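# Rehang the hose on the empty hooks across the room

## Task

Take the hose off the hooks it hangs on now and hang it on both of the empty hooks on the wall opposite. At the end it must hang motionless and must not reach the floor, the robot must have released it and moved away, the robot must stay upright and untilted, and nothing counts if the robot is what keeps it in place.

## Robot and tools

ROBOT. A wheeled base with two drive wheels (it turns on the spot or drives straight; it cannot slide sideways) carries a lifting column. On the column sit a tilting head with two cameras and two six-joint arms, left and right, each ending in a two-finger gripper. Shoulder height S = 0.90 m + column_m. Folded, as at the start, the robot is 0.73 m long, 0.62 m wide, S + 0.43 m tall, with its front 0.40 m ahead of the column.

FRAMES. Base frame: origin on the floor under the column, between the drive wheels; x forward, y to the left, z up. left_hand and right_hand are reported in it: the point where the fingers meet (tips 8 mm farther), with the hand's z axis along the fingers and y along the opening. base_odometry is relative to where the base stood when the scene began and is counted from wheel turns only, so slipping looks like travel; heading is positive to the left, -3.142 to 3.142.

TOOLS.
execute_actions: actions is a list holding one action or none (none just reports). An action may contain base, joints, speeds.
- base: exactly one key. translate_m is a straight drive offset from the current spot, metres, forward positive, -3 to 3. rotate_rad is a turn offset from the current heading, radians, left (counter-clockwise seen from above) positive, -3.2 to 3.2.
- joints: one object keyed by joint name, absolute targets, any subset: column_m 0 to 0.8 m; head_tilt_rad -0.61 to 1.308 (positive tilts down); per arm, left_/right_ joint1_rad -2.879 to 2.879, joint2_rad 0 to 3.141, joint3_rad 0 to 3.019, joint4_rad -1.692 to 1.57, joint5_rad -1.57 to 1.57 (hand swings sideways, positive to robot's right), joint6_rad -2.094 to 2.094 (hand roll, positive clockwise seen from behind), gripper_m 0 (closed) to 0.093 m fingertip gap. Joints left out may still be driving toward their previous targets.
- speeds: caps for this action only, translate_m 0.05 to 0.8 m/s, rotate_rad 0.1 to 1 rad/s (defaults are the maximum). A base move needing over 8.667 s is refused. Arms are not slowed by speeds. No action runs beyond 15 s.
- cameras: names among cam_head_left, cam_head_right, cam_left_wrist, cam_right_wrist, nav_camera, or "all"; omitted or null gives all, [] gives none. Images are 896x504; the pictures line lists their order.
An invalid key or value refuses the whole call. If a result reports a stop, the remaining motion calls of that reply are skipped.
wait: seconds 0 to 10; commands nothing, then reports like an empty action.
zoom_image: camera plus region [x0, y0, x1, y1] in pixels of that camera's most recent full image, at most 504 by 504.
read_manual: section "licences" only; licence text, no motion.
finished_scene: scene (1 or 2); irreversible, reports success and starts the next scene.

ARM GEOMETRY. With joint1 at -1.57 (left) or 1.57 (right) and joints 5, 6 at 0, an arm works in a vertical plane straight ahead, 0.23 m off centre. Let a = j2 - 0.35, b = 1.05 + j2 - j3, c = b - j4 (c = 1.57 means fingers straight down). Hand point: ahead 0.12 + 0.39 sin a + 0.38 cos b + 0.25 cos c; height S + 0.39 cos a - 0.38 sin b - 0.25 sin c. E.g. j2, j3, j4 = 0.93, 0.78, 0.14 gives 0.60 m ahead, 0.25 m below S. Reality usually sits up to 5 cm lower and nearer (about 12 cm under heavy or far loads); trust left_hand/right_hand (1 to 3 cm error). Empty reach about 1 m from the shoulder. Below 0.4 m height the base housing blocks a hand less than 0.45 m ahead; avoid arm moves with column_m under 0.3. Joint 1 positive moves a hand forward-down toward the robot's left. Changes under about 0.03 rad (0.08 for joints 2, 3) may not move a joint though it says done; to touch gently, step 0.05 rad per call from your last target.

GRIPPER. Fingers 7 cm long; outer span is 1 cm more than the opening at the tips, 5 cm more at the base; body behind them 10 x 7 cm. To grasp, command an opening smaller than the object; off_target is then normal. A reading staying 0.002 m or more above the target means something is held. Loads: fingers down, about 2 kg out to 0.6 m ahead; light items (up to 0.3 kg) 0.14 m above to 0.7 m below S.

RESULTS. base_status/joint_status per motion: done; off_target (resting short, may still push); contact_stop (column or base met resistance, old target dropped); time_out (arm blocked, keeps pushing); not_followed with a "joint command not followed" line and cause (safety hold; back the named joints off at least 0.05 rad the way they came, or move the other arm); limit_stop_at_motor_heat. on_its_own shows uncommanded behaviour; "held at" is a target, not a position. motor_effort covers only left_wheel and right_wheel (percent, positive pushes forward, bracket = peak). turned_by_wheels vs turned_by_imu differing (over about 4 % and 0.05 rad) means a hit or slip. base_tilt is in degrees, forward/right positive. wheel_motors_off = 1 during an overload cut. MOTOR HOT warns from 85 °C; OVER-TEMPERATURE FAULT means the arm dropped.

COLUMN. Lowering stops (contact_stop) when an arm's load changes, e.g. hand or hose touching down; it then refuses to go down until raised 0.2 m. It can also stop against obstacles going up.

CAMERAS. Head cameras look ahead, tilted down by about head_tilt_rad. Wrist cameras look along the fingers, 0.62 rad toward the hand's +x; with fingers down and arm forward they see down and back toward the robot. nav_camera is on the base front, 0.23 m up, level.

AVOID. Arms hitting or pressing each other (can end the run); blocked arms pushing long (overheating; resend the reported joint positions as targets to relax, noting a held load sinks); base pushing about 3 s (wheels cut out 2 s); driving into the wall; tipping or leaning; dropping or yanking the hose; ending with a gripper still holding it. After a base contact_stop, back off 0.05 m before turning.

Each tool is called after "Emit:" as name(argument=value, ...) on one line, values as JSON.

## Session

Emit:
execute_actions(actions=[])

Scene clock: 0.00 s.
base_odometry: x=+0.000 y=+0.000 heading=+0.000 (m, m, rad; odometry frame)
turned_by_wheels: +0.000 (rad since the last result)
turned_by_imu: +0.000 (rad since the last result)
base_tilt: forward=+0.9 right=-0.1 (deg)
base_status: not commanded
joint_positions: column_m=+0.555 head_tilt_rad=+0.880 left_joint1_rad=-1.541 left_joint2_rad=+0.877 left_joint3_rad=+0.437 left_joint4_rad=-0.978 left_joint5_rad=-0.011 left_joint6_rad=-0.096 left_gripper_m=+0.094 right_joint1_rad=+1.576 right_joint2_rad=+0.920 right_joint3_rad=+0.380 right_joint4_rad=-0.951 right_joint5_rad=-0.043 right_joint6_rad=+0.041 right_gripper_m=+0.095
joint_status: not commanded
wheel_motors_off: 0
motor_effort: left_wheel=+2 right_wheel=+3 (%)
left_hand: x=+0.1590 y=+0.2328 z=+1.2551 quat_wxyz=(+0.431, +0.053, -0.900, -0.034) (m; base frame)
right_hand: x=+0.1239 y=-0.2170 z=+1.2597 quat_wxyz=(+0.466, -0.026, -0.884, -0.011) (m; base frame)
pictures: cam_head_left, cam_head_right, cam_left_wrist, cam_right_wrist, nav_camera
camera_calibration (this result's frames):
cam_head_left: T_world_to_cam=[[-0.0965133, -0.992194, 0.0789654, -0.0726798], [-0.836356, 0.0378301, -0.54688, 0.884384], [0.539624, -0.118824, -0.833478, 1.18485], [0, 0, 0, 1]] pos_world=[0.0932732, 0.0352198, 1.47694]
cam_head_right: T_world_to_cam=[[-0.0969852, -0.992999, 0.0674333, -0.117365], [-0.835894, 0.0444891, -0.547085, 0.888939], [0.540254, -0.109426, -0.834357, 1.18065], [0, 0, 0, 1]] pos_world=[0.0938226, -0.0268973, 1.47933]
cam_left_wrist: T_world_to_cam=[[0.0681495, -0.99269, -0.0996081, 0.342893], [-0.0609033, -0.103793, 0.992732, -1.20491], [-0.995814, -0.0615877, -0.0675316, 0.380814], [0, 0, 0, 1]] pos_world=[0.282469, 0.238778, 1.25602]
cam_right_wrist: T_world_to_cam=[[-0.0612346, -0.998116, -0.00389627, -0.198728], [0.0113473, -0.00459949, 0.999925, -1.2542], [-0.998059, 0.0611858, 0.0116076, 0.241737], [0, 0, 0, 1]] pos_world=[0.243331, -0.218913, 1.25052]
Images, in order (width x height): cam_head_left 896x504, cam_head_right 896x504, cam_left_wrist 896x504, cam_right_wrist 896x504, nav_camera 896x504.

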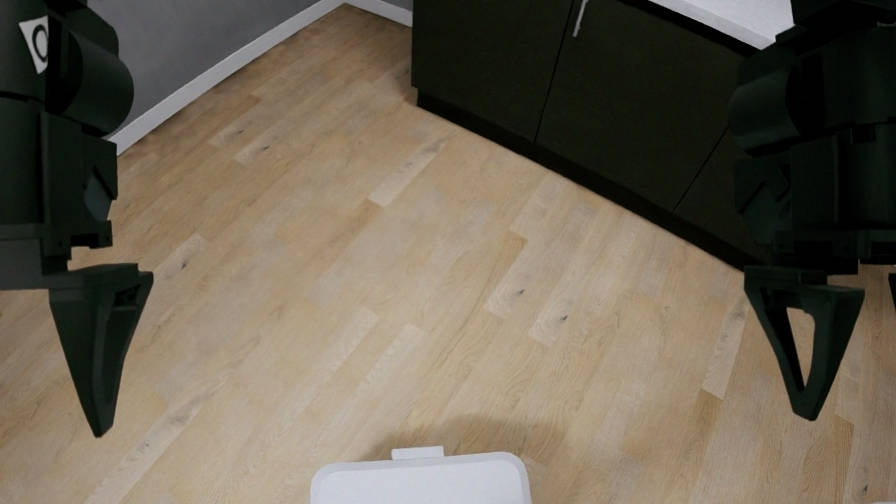

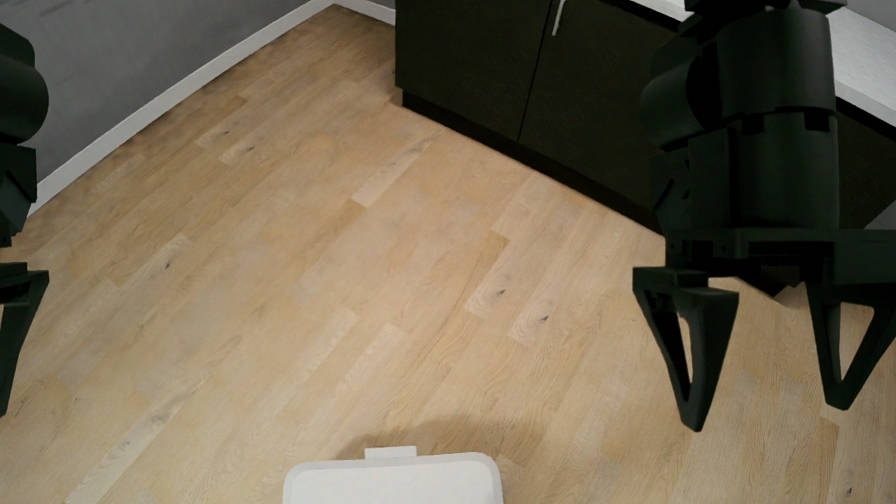

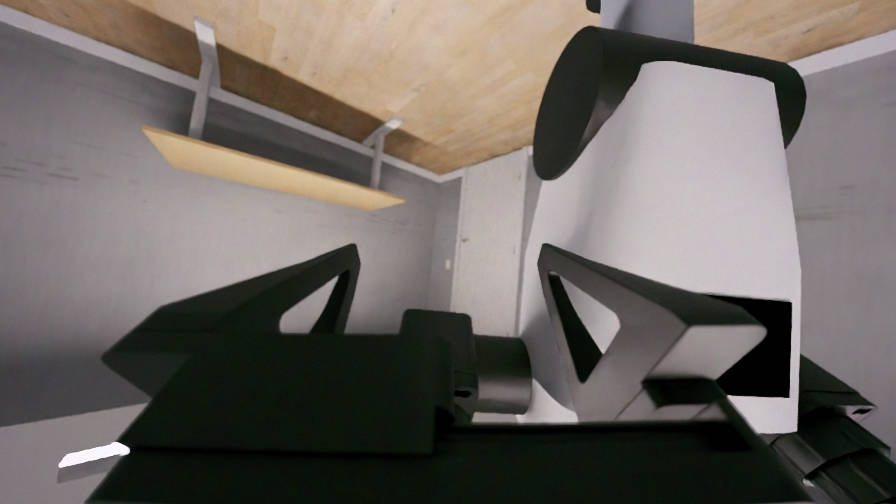

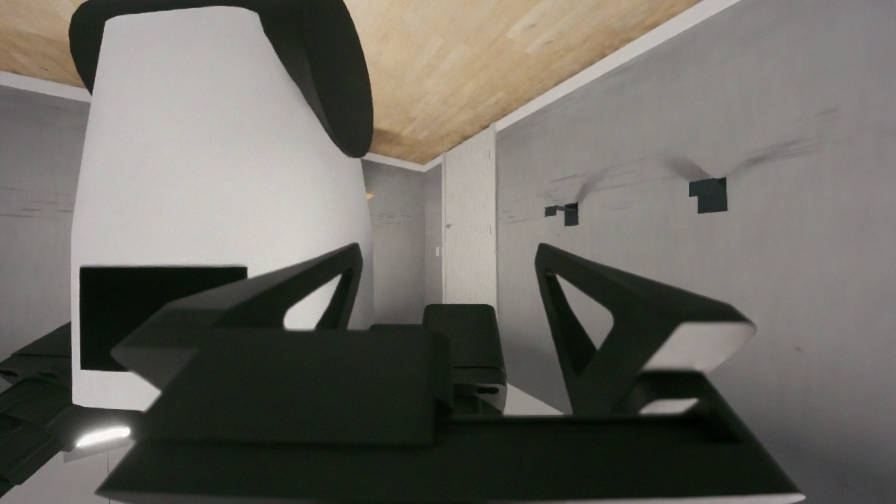

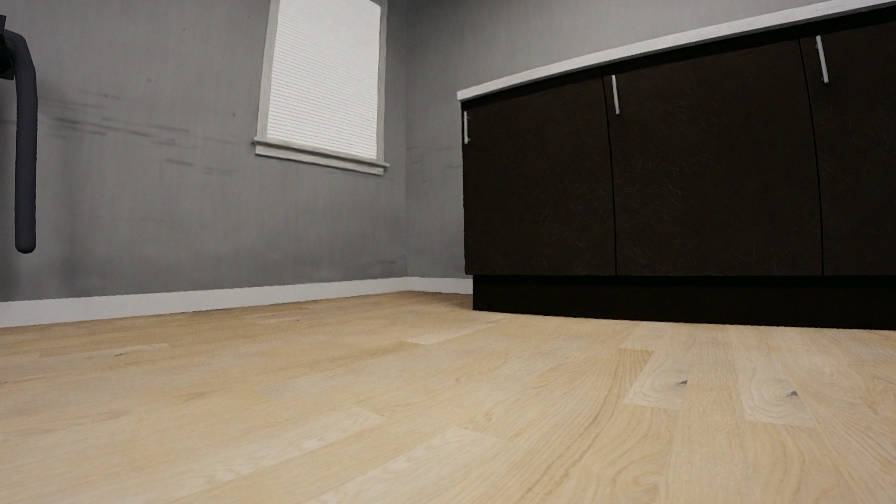

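Emit:
execute_actions(actions=[{"base":{"rotate_rad":1.05},"joints":{"head_tilt_rad":0.45}}], cameras=["cam_head_left","nav_camera"])

Scene clock: 3.23 s.
base_odometry: x=+0.000 y=+0.000 heading=+1.049 (m, m, rad; odometry frame)
turned_by_wheels: +1.049 (rad since the last result)
turned_by_imu: +1.035 (rad since the last result)
base_tilt: forward=+0.8 right=-0.2 (deg)
base_status: done
joint_positions: column_m=+0.555 head_tilt_rad=+0.469 left_joint1_rad=-1.541 left_joint2_rad=+0.877 left_joint3_rad=+0.437 left_joint4_rad=-0.978 left_joint5_rad=-0.011 left_joint6_rad=-0.096 left_gripper_m=+0.094 right_joint1_rad=+1.576 right_joint2_rad=+0.920 right_joint3_rad=+0.380 right_joint4_rad=-0.951 right_joint5_rad=-0.043 right_joint6_rad=+0.041 right_gripper_m=+0.095
joint_status: all done
wheel_motors_off: 0
motor_effort: left_wheel=-6(61) right_wheel=+7(59) (%)
left_hand: x=+0.1590 y=+0.2328 z=+1.2551 quat_wxyz=(+0.431, +0.053, -0.900, -0.034) (m; base frame)
right_hand: x=+0.1239 y=-0.2170 z=+1.2597 quat_wxyz=(+0.466, -0.026, -0.884, -0.011) (m; base frame)
pictures: cam_head_left, nav_camera
camera_calibration (this result's frames):
cam_head_left: T_world_to_cam=[[-0.120026, -0.992194, 0.0338234, -0.00192448], [-0.548169, 0.0378301, -0.835512, 1.31486], [0.827711, -0.118824, -0.548431, 0.731083], [0, 0, 0, 1]] pos_world=[0.115408, 0.0352198, 1.49959]
Images, in order (width x height): cam_head_left 896x504, nav_camera 896x504.

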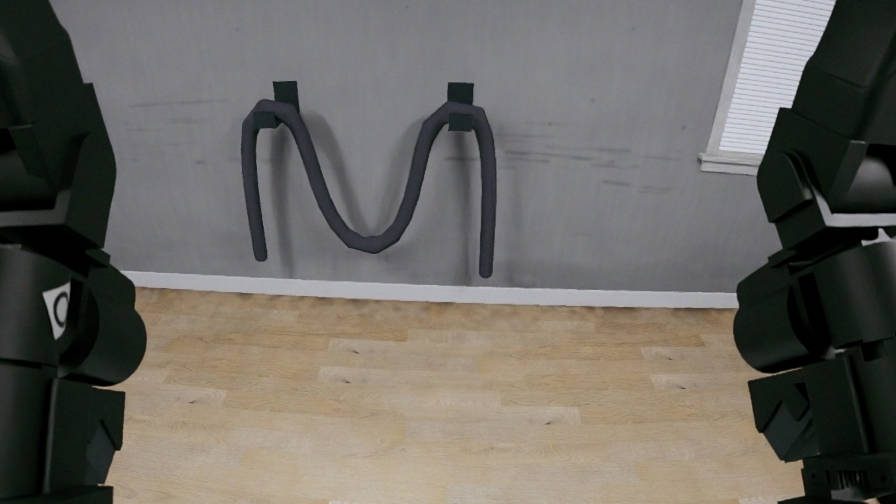

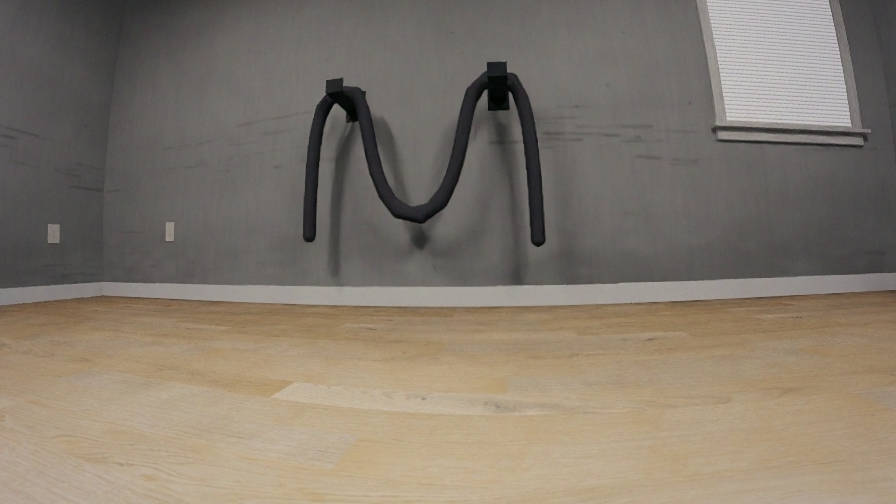

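Emit:
execute_actions(actions=[{"base":{"translate_m":0.9},"joints":{"column_m":0.62,"head_tilt_rad":0.6,"left_joint1_rad":-1.60,"left_joint2_rad":1.44,"left_joint3_rad":1.155,"left_joint4_rad":-0.235,"left_joint5_rad":-0.8,"left_joint6_rad":1.57,"right_joint1_rad":1.60,"right_joint2_rad":1.44,"right_joint3_rad":1.155,"right_joint4_rad":-0.235,"right_joint5_rad":0.8,"right_joint6_rad":-1.57}}], cameras=["cam_head_left","cam_head_right","nav_camera"])

Scene clock: 7.83 s.
base_odometry: x=+0.449 y=+0.780 heading=+1.049 (m, m, rad; odometry frame)
turned_by_wheels: +0.000 (rad since the last result)
turned_by_imu: +0.004 (rad since the last result)
base_tilt: forward=+0.9 right=-0.2 (deg)
base_status: done
joint_positions: column_m=+0.620 head_tilt_rad=+0.604 left_joint1_rad=-1.601 left_joint2_rad=+1.439 left_joint3_rad=+1.148 left_joint4_rad=-0.240 left_joint5_rad=-0.797 left_joint6_rad=+1.561 left_gripper_m=+0.094 right_joint1_rad=+1.592 right_joint2_rad=+1.429 right_joint3_rad=+1.149 right_joint4_rad=-0.238 right_joint5_rad=+0.799 right_joint6_rad=-1.556 right_gripper_m=+0.095
joint_status: all done
wheel_motors_off: 0
motor_effort: left_wheel=+0(56) right_wheel=+0(67) (%)
left_hand: x=+0.5540 y=+0.3302 z=+1.1303 quat_wxyz=(+0.265, -0.658, -0.652, -0.267) (m; base frame)
right_hand: x=+0.5581 y=-0.3368 z=+1.1357 quat_wxyz=(+0.264, +0.652, -0.656, +0.274) (m; base frame)
pictures: cam_head_left, cam_head_right, nav_camera
camera_calibration (this result's frames):
cam_head_left: T_world_to_cam=[[-0.114368, -0.992194, 0.0497025, -0.0298898], [-0.655847, 0.0378301, -0.753945, 1.24317], [0.74618, -0.118824, -0.655054, 0.941772], [0, 0, 0, 1]] pos_world=[0.109178, 0.0352198, 1.55568]
cam_head_right: T_world_to_cam=[[-0.111682, -0.992999, 0.0384776, -0.0744825], [-0.655347, 0.0444891, -0.754016, 1.24752], [0.747026, -0.109426, -0.655728, 0.937297], [0, 0, 0, 1]] pos_world=[0.109056, -0.0268973, 1.55813]
Images, in order (width x height): cam_head_left 896x504, cam_head_right 896x504, nav_camera 896x504.

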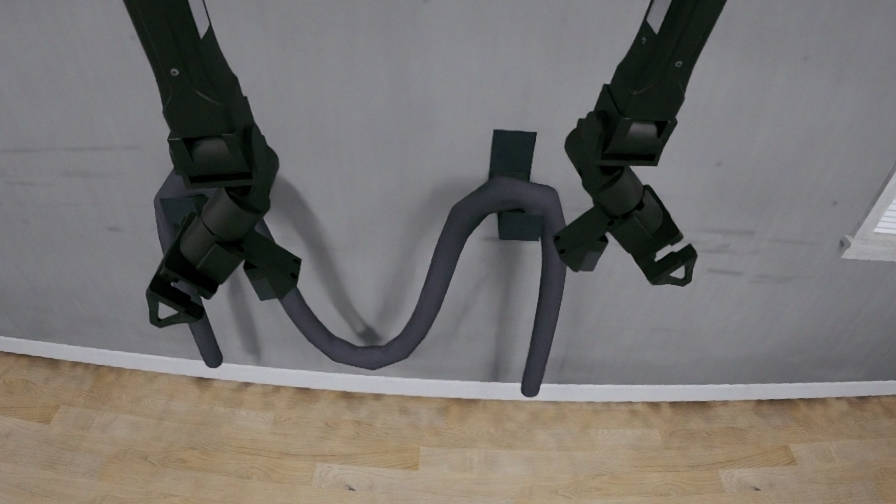

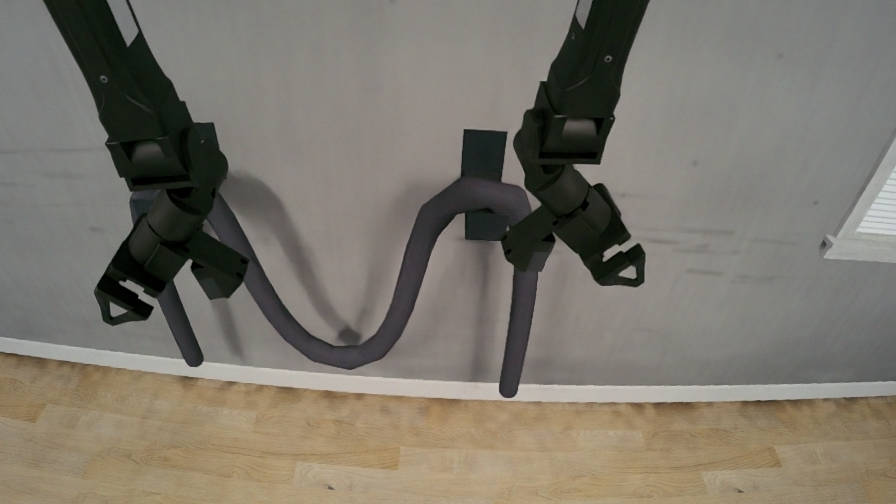

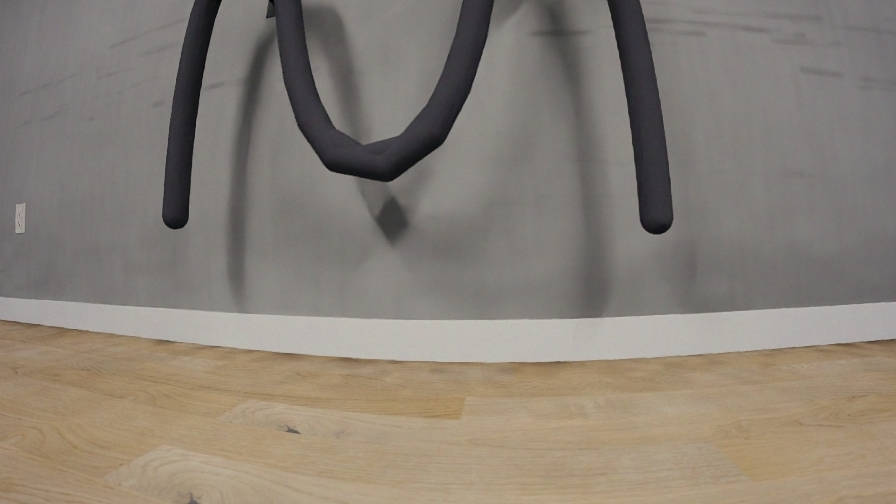

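Emit:
execute_actions(actions=[{"base":{"rotate_rad":-0.5}}], cameras=[])

Emit:
execute_actions(actions=[{"base":{"translate_m":-0.4}}], cameras=[])

Emit:
execute_actions(actions=[{"base":{"rotate_rad":0.39}}], cameras=[])

Emit:
execute_actions(actions=[{"base":{"translate_m":0.45},"joints":{"head_tilt_rad":0.7}}], cameras=["cam_head_left","cam_head_right","nav_camera"])

Scene clock: 11.13 s.
base_odometry: x=+0.449 y=+0.780 heading=+0.550 (m, m, rad; odometry frame)
turned_by_wheels: -0.499 (rad since the last result)
turned_by_imu: -0.491 (rad since the last result)
base_tilt: forward=+1.0 right=-0.1 (deg)
base_status: done
joint_positions: column_m=+0.620 head_tilt_rad=+0.604 left_joint1_rad=-1.600 left_joint2_rad=+1.439 left_joint3_rad=+1.148 left_joint4_rad=-0.240 left_joint5_rad=-0.797 left_joint6_rad=+1.561 left_gripper_m=+0.094 right_joint1_rad=+1.597 right_joint2_rad=+1.429 right_joint3_rad=+1.149 right_joint4_rad=-0.238 right_joint5_rad=+0.799 right_joint6_rad=-1.556 right_gripper_m=+0.095
joint_status: not commanded
wheel_motors_off: 0
motor_effort: left_wheel=+5(40) right_wheel=-6(61) (%)
left_hand: x=+0.5540 y=+0.3304 z=+1.1303 quat_wxyz=(+0.265, -0.658, -0.652, -0.267) (m; base frame)
right_hand: x=+0.5584 y=-0.3337 z=+1.1352 quat_wxyz=(+0.262, +0.653, -0.656, +0.273) (m; base frame)
pictures: none
No camera images: the call's "cameras" was empty. Leave "cameras" out to get every camera's image.

Scene clock: 13.63 s.
base_odometry: x=+0.108 y=+0.571 heading=+0.550 (m, m, rad; odometry frame)
turned_by_wheels: +0.000 (rad since the last result)
turned_by_imu: -0.001 (rad since the last result)
base_tilt: forward=+1.0 right=-0.2 (deg)
base_status: done
joint_positions: column_m=+0.620 head_tilt_rad=+0.604 left_joint1_rad=-1.600 left_joint2_rad=+1.439 left_joint3_rad=+1.148 left_joint4_rad=-0.240 left_joint5_rad=-0.797 left_joint6_rad=+1.562 left_gripper_m=+0.094 right_joint1_rad=+1.597 right_joint2_rad=+1.429 right_joint3_rad=+1.149 right_joint4_rad=-0.238 right_joint5_rad=+0.799 right_joint6_rad=-1.557 right_gripper_m=+0.095
joint_status: not commanded
wheel_motors_off: 0
motor_effort: left_wheel=-2(54) right_wheel=+1(71) (%)
left_hand: x=+0.5540 y=+0.3304 z=+1.1303 quat_wxyz=(+0.265, -0.658, -0.652, -0.267) (m; base frame)
right_hand: x=+0.5584 y=-0.3337 z=+1.1352 quat_wxyz=(+0.262, +0.653, -0.656, +0.273) (m; base frame)
pictures: none
No camera images: the call's "cameras" was empty. Leave "cameras" out to get every camera's image.

Scene clock: 15.60 s.
base_odometry: x=+0.107 y=+0.571 heading=+0.938 (m, m, rad; odometry frame)
turned_by_wheels: +0.389 (rad since the last result)
turned_by_imu: +0.383 (rad since the last result)
base_tilt: forward=+0.9 right=-0.1 (deg)
base_status: done
joint_positions: column_m=+0.620 head_tilt_rad=+0.604 left_joint1_rad=-1.599 left_joint2_rad=+1.439 left_joint3_rad=+1.148 left_joint4_rad=-0.240 left_joint5_rad=-0.797 left_joint6_rad=+1.562 left_gripper_m=+0.094 right_joint1_rad=+1.598 right_joint2_rad=+1.429 right_joint3_rad=+1.149 right_joint4_rad=-0.238 right_joint5_rad=+0.799 right_joint6_rad=-1.557 right_gripper_m=+0.095
joint_status: not commanded
wheel_motors_off: 0
motor_effort: left_wheel=-7(43) right_wheel=+5(68) (%)
left_hand: x=+0.5539 y=+0.3316 z=+1.1305 quat_wxyz=(+0.266, -0.657, -0.652, -0.267) (m; base frame)
right_hand: x=+0.5585 y=-0.3330 z=+1.1351 quat_wxyz=(+0.262, +0.654, -0.656, +0.273) (m; base frame)
pictures: none
No camera images: the call's "cameras" was empty. Leave "cameras" out to get every camera's image.

Scene clock: 18.20 s.
base_odometry: x=+0.373 y=+0.934 heading=+0.939 (m, m, rad; odometry frame)
turned_by_wheels: +0.001 (rad since the last result)
turned_by_imu: +0.002 (rad since the last result)
base_tilt: forward=+0.9 right=-0.2 (deg)
base_status: done
joint_positions: column_m=+0.620 head_tilt_rad=+0.703 left_joint1_rad=-1.599 left_joint2_rad=+1.439 left_joint3_rad=+1.150 left_joint4_rad=-0.240 left_joint5_rad=-0.797 left_joint6_rad=+1.562 left_gripper_m=+0.094 right_joint1_rad=+1.598 right_joint2_rad=+1.429 right_joint3_rad=+1.149 right_joint4_rad=-0.238 right_joint5_rad=+0.799 right_joint6_rad=-1.557 right_gripper_m=+0.095
joint_status: all done
wheel_motors_off: 0
motor_effort: left_wheel=-1(55) right_wheel=+0(71) (%)
left_hand: x=+0.5547 y=+0.3316 z=+1.1307 quat_wxyz=(+0.265, -0.657, -0.653, -0.268) (m; base frame)
right_hand: x=+0.5587 y=-0.3330 z=+1.1351 quat_wxyz=(+0.262, +0.654, -0.656, +0.273) (m; base frame)
pictures: cam_head_left, cam_head_right, nav_camera
camera_calibration (this result's frames):
cam_head_left: T_world_to_cam=[[-0.108881, -0.992194, 0.0607885, -0.0479669], [-0.727315, 0.0378301, -0.685261, 1.13644], [0.677612, -0.118824, -0.725756, 1.05874], [0, 0, 0, 1]] pos_world=[0.103914, 0.0352198, 1.55006]
cam_head_right: T_world_to_cam=[[-0.10732, -0.992999, 0.0493528, -0.0921647], [-0.726824, 0.0444891, -0.685381, 1.14087], [0.678387, -0.109426, -0.72651, 1.0544], [0, 0, 0, 1]] pos_world=[0.104035, -0.0268973, 1.55251]
Images, in order (width x height): cam_head_left 896x504, cam_head_right 896x504, nav_camera 896x504.

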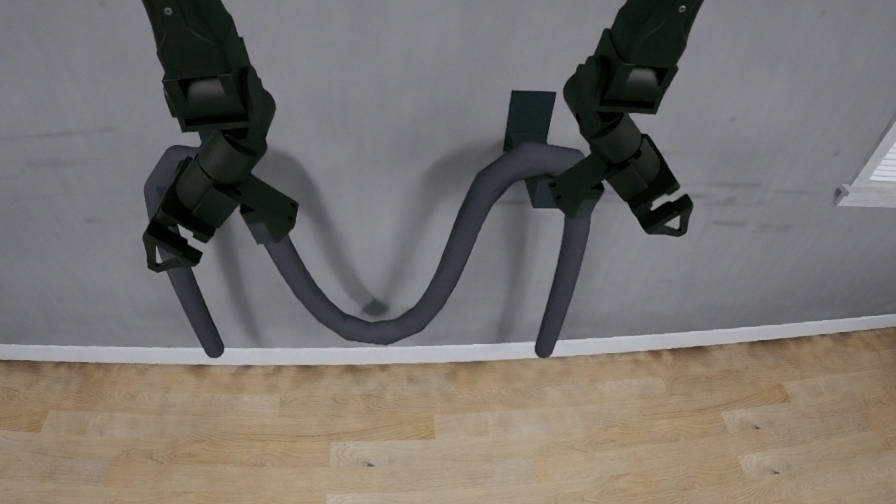

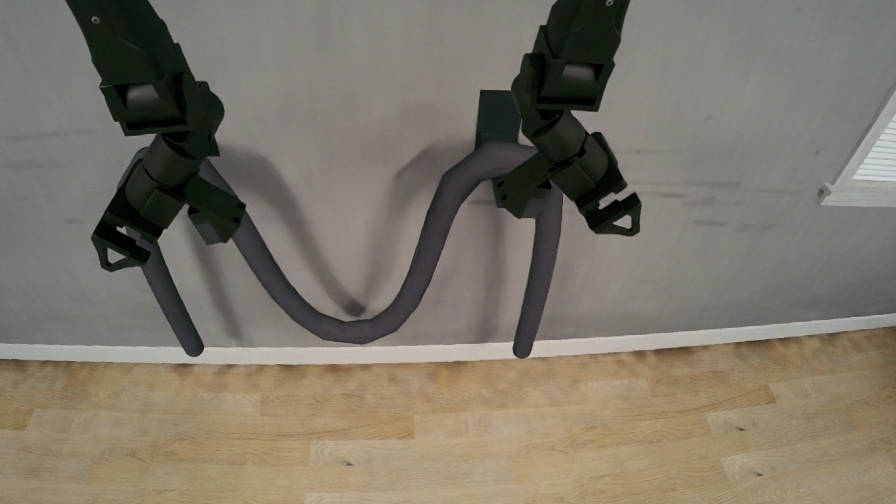

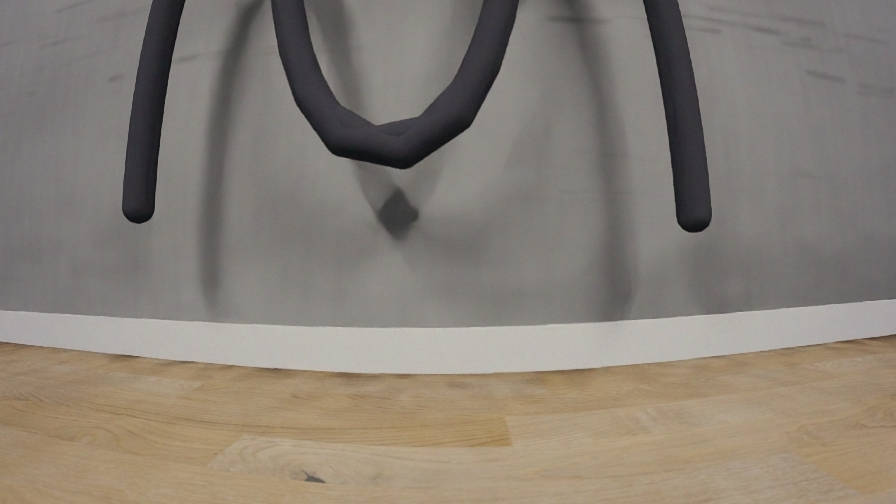

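Emit:
execute_actions(actions=[{"base":{"translate_m":0.25},"speeds":{"translate_m":0.2},"joints":{"column_m":0.66,"left_joint1_rad":-1.72,"right_joint1_rad":1.78}}])

Scene clock: 22.60 s.
base_odometry: x=+0.521 y=+1.136 heading=+0.939 (m, m, rad; odometry frame)
turned_by_wheels: +0.000 (rad since the last result)
turned_by_imu: +0.002 (rad since the last result)
base_tilt: forward=+0.9 right=-0.1 (deg)
base_status: done
joint_positions: column_m=+0.660 head_tilt_rad=+0.704 left_joint1_rad=-1.726 left_joint2_rad=+1.439 left_joint3_rad=+1.150 left_joint4_rad=-0.240 left_joint5_rad=-0.798 left_joint6_rad=+1.562 left_gripper_m=+0.094 right_joint1_rad=+1.790 right_joint2_rad=+1.429 right_joint3_rad=+1.150 right_joint4_rad=-0.238 right_joint5_rad=+0.799 right_joint6_rad=-1.557 right_gripper_m=+0.095
joint_status: all done
wheel_motors_off: 0
motor_effort: left_wheel=+1(33) right_wheel=+0(34) (%)
left_hand: x=+0.5594 y=+0.2578 z=+1.1632 quat_wxyz=(+0.220, -0.691, -0.645, -0.240) (m; base frame)
right_hand: x=+0.5640 y=-0.2213 z=+1.1665 quat_wxyz=(+0.193, +0.704, -0.644, +0.230) (m; base frame)
pictures: cam_head_left, cam_head_right, cam_left_wrist, cam_right_wrist, nav_camera
camera_calibration (this result's frames):
cam_head_left: T_world_to_cam=[[-0.108854, -0.992194, 0.0608373, -0.0504813], [-0.727622, 0.0378301, -0.684935, 1.16334], [0.677287, -0.118824, -0.72606, 1.0883], [0, 0, 0, 1]] pos_world=[0.103888, 0.0352198, 1.59006]
cam_head_right: T_world_to_cam=[[-0.107298, -0.992999, 0.0494009, -0.0942201], [-0.727132, 0.0444891, -0.685055, 1.16778], [0.678061, -0.109426, -0.726814, 1.08399], [0, 0, 0, 1]] pos_world=[0.104011, -0.0268973, 1.59251]
cam_left_wrist: T_world_to_cam=[[-0.997535, 0.070142, 0.00215248, 0.535045], [0.0223442, 0.288396, 0.957251, -1.19303], [0.0665227, 0.954939, -0.289252, 0.17637], [0, 0, 0, 1]] pos_world=[0.548651, 0.138114, 1.1919]
cam_right_wrist: T_world_to_cam=[[0.99535, 0.0952167, 0.0145639, -0.551868], [0.0189291, -0.341601, 0.939654, -1.17448], [0.0944458, -0.935009, -0.341815, 0.25803], [0, 0, 0, 1]] pos_world=[0.547164, -0.107397, 1.19984]
Images, in order (width x height): cam_head_left 896x504, cam_head_right 896x504, cam_left_wrist 896x504, cam_right_wrist 896x504, nav_camera 896x504.

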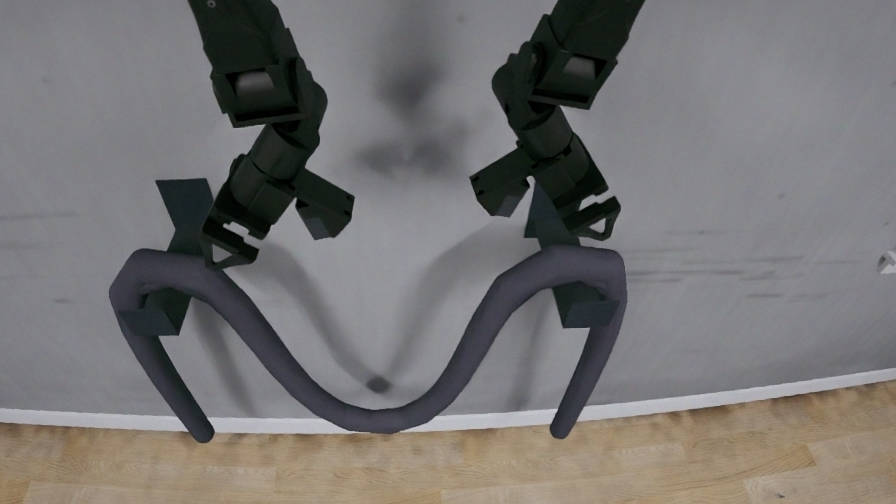

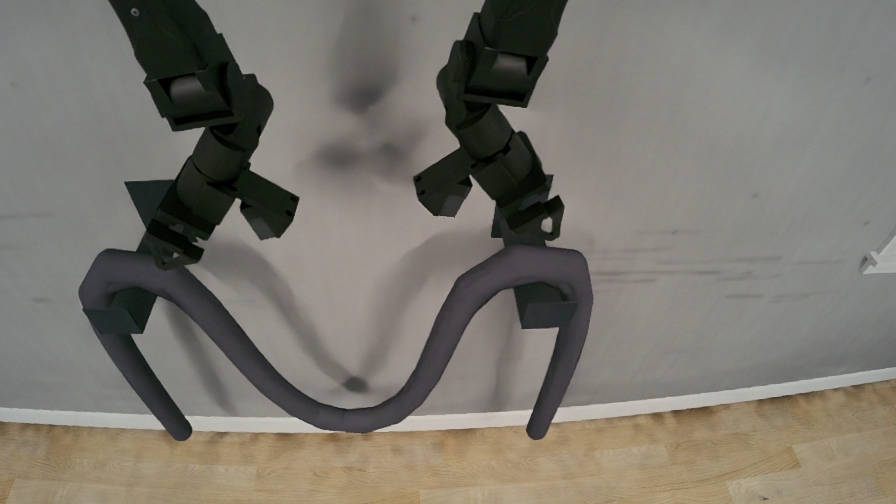

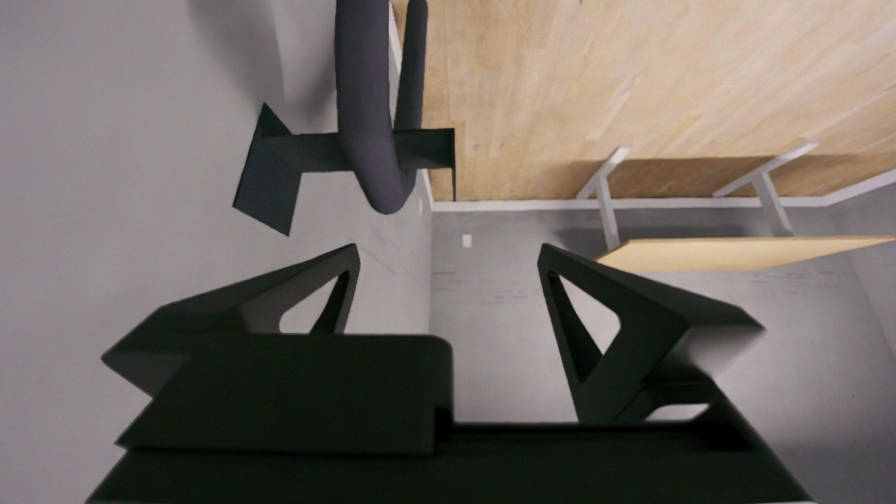

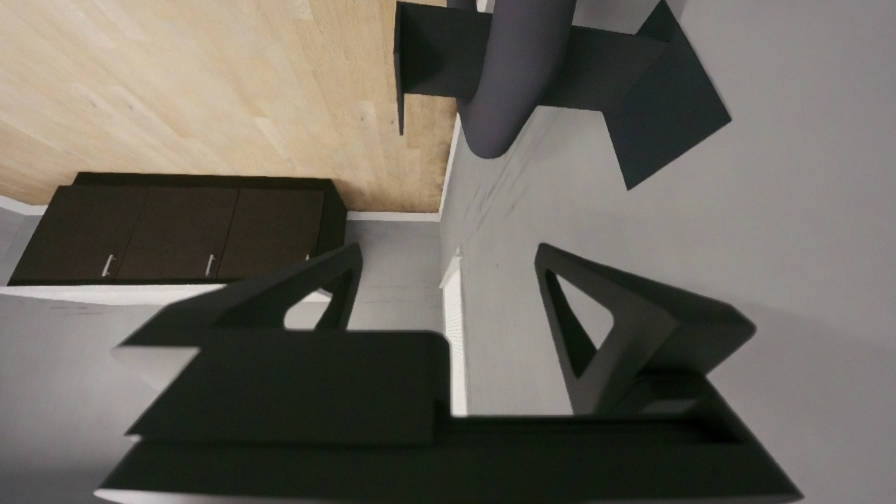

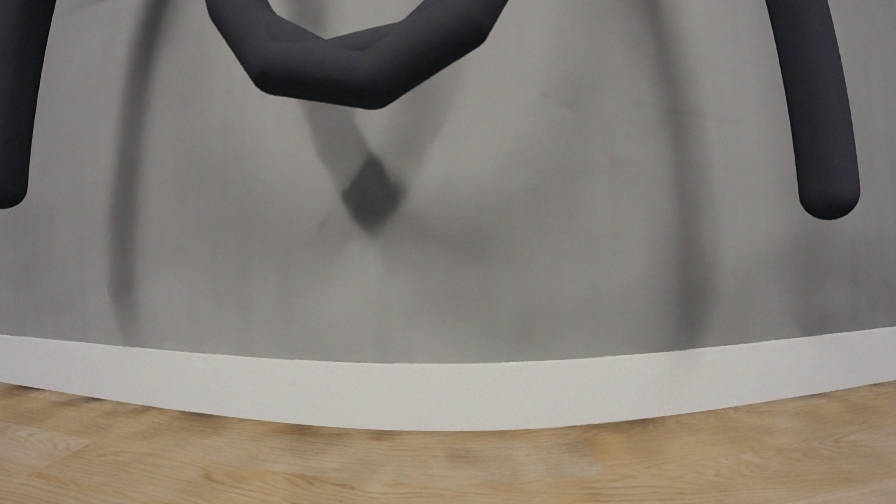

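Emit:
execute_actions(actions=[{"base":{"translate_m":0.045},"speeds":{"translate_m":0.1},"joints":{"column_m":0.58,"left_joint1_rad":-1.66,"right_joint1_rad":1.86}}])

Scene clock: 25.27 s.
base_odometry: x=+0.548 y=+1.172 heading=+0.939 (m, m, rad; odometry frame)
turned_by_wheels: +0.000 (rad since the last result)
turned_by_imu: +0.001 (rad since the last result)
base_tilt: forward=+1.0 right=-0.1 (deg)
base_status: done
joint_positions: column_m=+0.580 head_tilt_rad=+0.704 left_joint1_rad=-1.653 left_joint2_rad=+1.439 left_joint3_rad=+1.150 left_joint4_rad=-0.240 left_joint5_rad=-0.799 left_joint6_rad=+1.562 left_gripper_m=+0.094 right_joint1_rad=+1.866 right_joint2_rad=+1.429 right_joint3_rad=+1.150 right_joint4_rad=-0.238 right_joint5_rad=+0.800 right_joint6_rad=-1.557 right_gripper_m=+0.095
joint_status: all done
wheel_motors_off: 0
motor_effort: left_wheel=-2(34) right_wheel=+1(32) (%)
left_hand: x=+0.5574 y=+0.3004 z=+1.0868 quat_wxyz=(+0.247, -0.672, -0.650, -0.257) (m; base frame)
right_hand: x=+0.5630 y=-0.1773 z=+1.0884 quat_wxyz=(+0.166, +0.722, -0.638, +0.213) (m; base frame)
pictures: cam_head_left, cam_head_right, cam_left_wrist, cam_right_wrist, nav_camera
camera_calibration (this result's frames):
cam_head_left: T_world_to_cam=[[-0.108854, -0.992194, 0.0608374, -0.0456259], [-0.727622, 0.0378301, -0.684935, 1.10868], [0.677287, -0.118824, -0.72606, 1.03035], [0, 0, 0, 1]] pos_world=[0.103888, 0.0352198, 1.51025]
cam_head_right: T_world_to_cam=[[-0.107298, -0.992999, 0.0494009, -0.0902773], [-0.727132, 0.0444891, -0.685055, 1.11311], [0.678061, -0.109426, -0.726815, 1.02598], [0, 0, 0, 1]] pos_world=[0.104011, -0.0268973, 1.5127]
cam_left_wrist: T_world_to_cam=[[-0.999424, 0.0335106, 0.00542124, 0.538764], [0.0129169, 0.227724, 0.97364, -1.12651], [0.0313927, 0.973149, -0.228025, 0.0613423], [0, 0, 0, 1]] pos_world=[0.551079, 0.178783, 1.10788]
cam_right_wrist: T_world_to_cam=[[0.991066, 0.131546, 0.0219935, -0.553199], [0.0328563, -0.400629, 0.915651, -1.07827], [0.129261, -0.906748, -0.401372, 0.322805], [0, 0, 0, 1]] pos_world=[0.541959, -0.0665139, 1.12905]
Images, in order (width x height): cam_head_left 896x504, cam_head_right 896x504, cam_left_wrist 896x504, cam_right_wrist 896x504, nav_camera 896x504.

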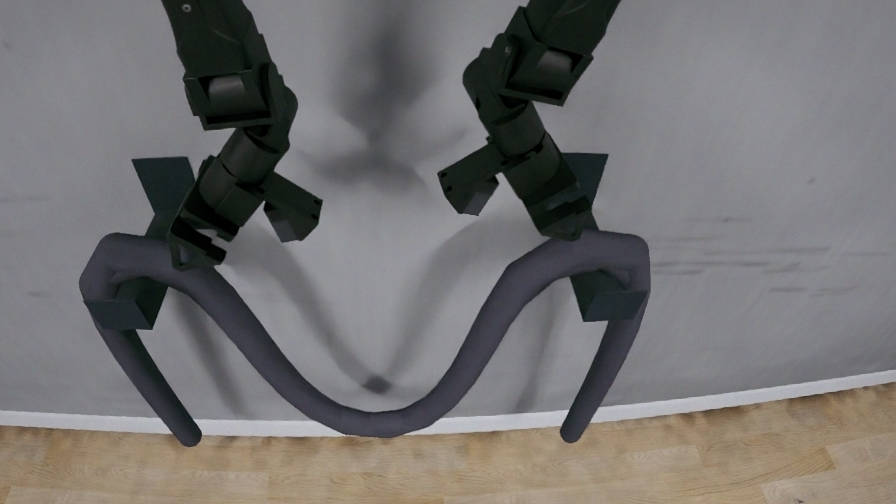

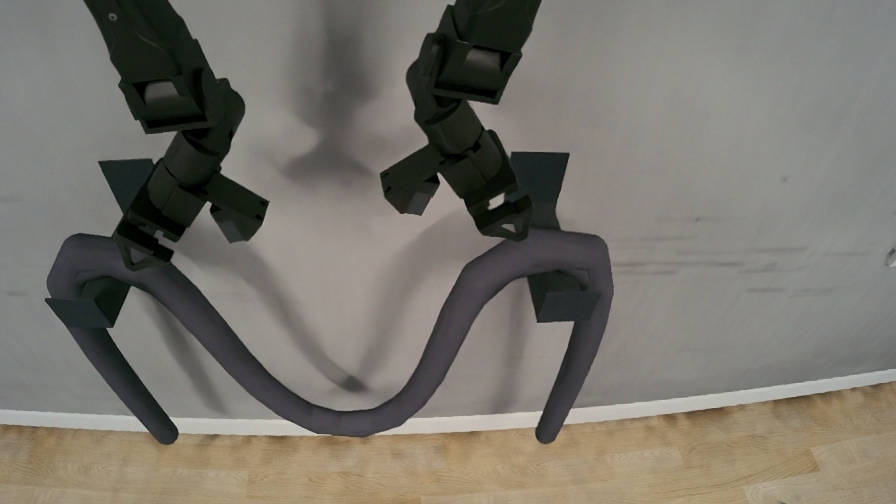

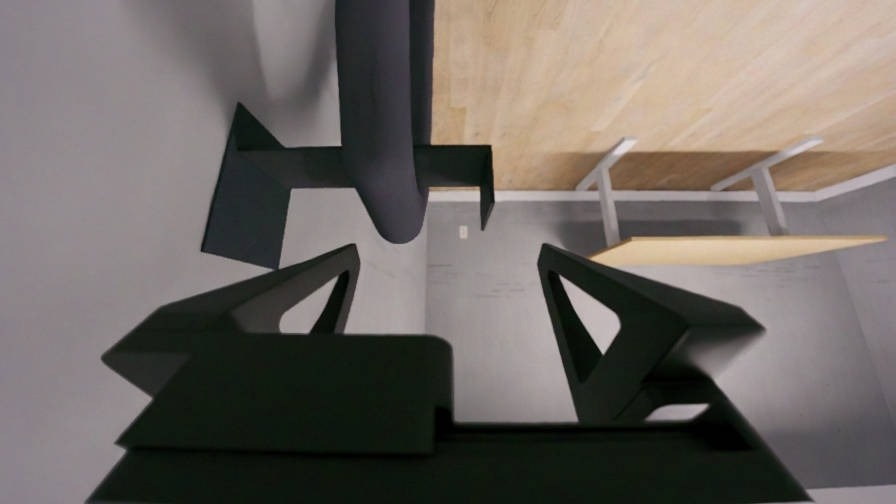

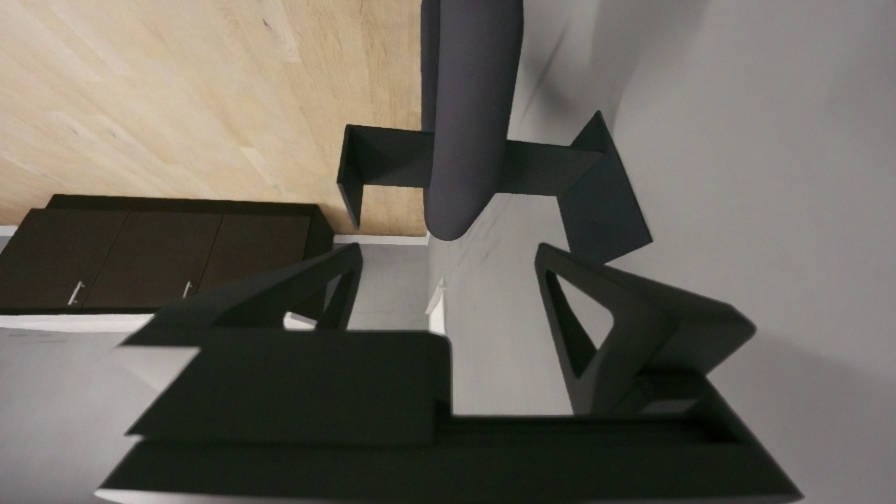

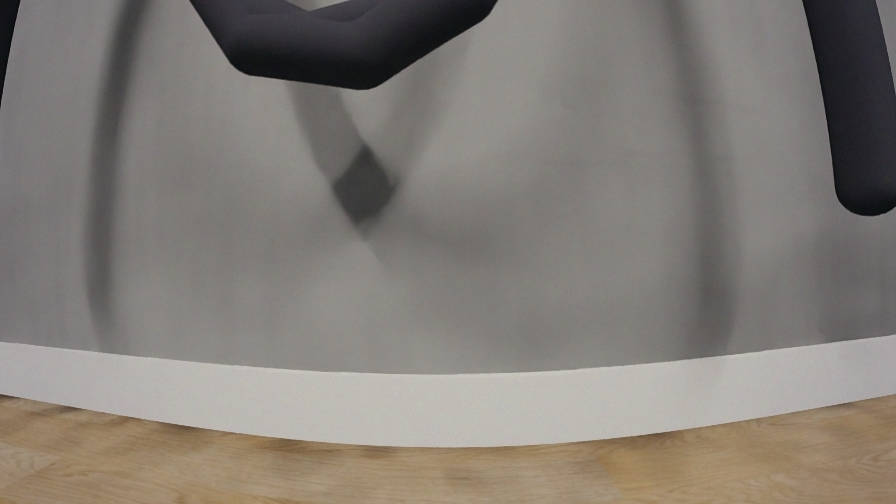

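Emit:
execute_actions(actions=[{"joints":{"column_m":0.53,"left_joint4_rad":-0.10}}], cameras=["cam_head_left","cam_left_wrist","cam_right_wrist"])

Scene clock: 27.07 s.
base_odometry: x=+0.548 y=+1.172 heading=+0.939 (m, m, rad; odometry frame)
turned_by_wheels: +0.000 (rad since the last result)
turned_by_imu: +0.000 (rad since the last result)
base_tilt: forward=+1.0 right=-0.1 (deg)
base_status: not commanded
joint_positions: column_m=+0.530 head_tilt_rad=+0.704 left_joint1_rad=-1.653 left_joint2_rad=+1.439 left_joint3_rad=+1.150 left_joint4_rad=-0.108 left_joint5_rad=-0.799 left_joint6_rad=+1.562 left_gripper_m=+0.094 right_joint1_rad=+1.866 right_joint2_rad=+1.429 right_joint3_rad=+1.150 right_joint4_rad=-0.238 right_joint5_rad=+0.800 right_joint6_rad=-1.557 right_gripper_m=+0.095
joint_status: all done
wheel_motors_off: 0
motor_effort: left_wheel=+0(2) right_wheel=+0(1) (%)
left_hand: x=+0.5830 y=+0.2995 z=+1.0384 quat_wxyz=(+0.203, -0.651, -0.668, -0.297) (m; base frame)
right_hand: x=+0.5630 y=-0.1773 z=+1.0384 quat_wxyz=(+0.166, +0.722, -0.638, +0.213) (m; base frame)
pictures: cam_head_left, cam_left_wrist, cam_right_wrist
camera_calibration (this result's frames):
cam_head_left: T_world_to_cam=[[-0.108854, -0.992194, 0.0608374, -0.0425832], [-0.727622, 0.0378301, -0.684935, 1.07442], [0.677287, -0.118824, -0.72606, 0.994039], [0, 0, 0, 1]] pos_world=[0.103888, 0.0352198, 1.46023]
cam_left_wrist: T_world_to_cam=[[-0.991757, 0.0238642, -0.125893, 0.699327], [-0.116971, 0.232477, 0.965542, -0.996742], [0.0523091, 0.972309, -0.22777, 0.0381962], [0, 0, 0, 1]] pos_world=[0.574974, 0.177892, 1.05914]
cam_right_wrist: T_world_to_cam=[[0.991066, 0.131546, 0.0219935, -0.552099], [0.0328563, -0.400629, 0.915651, -1.03248], [0.129261, -0.906748, -0.401372, 0.30273], [0, 0, 0, 1]] pos_world=[0.541959, -0.0665139, 1.07904]
Images, in order (width x height): cam_head_left 896x504, cam_left_wrist 896x504, cam_right_wrist 896x504.

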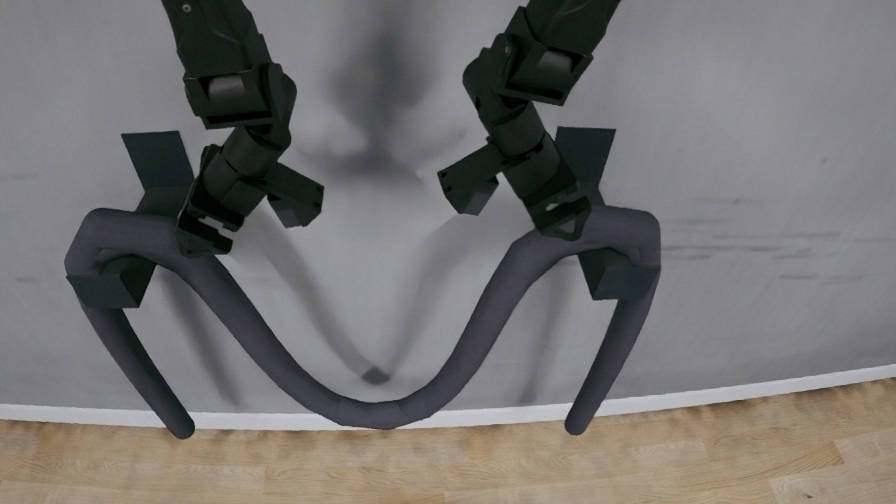

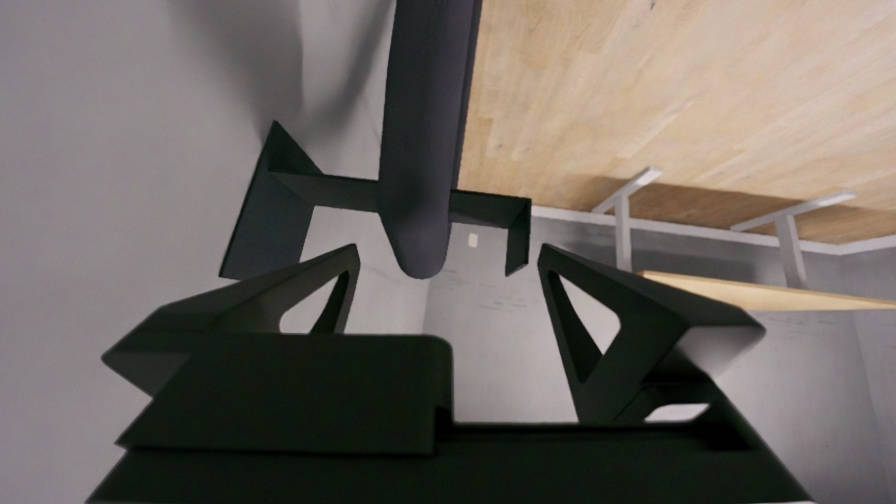

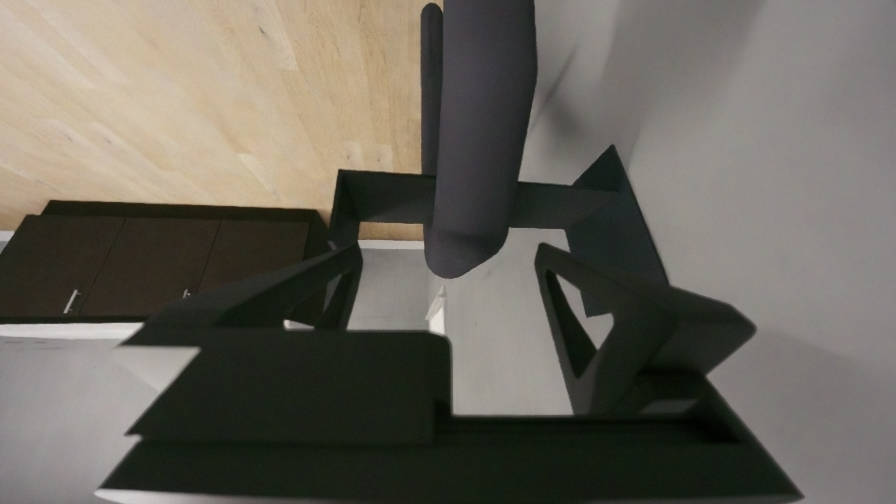

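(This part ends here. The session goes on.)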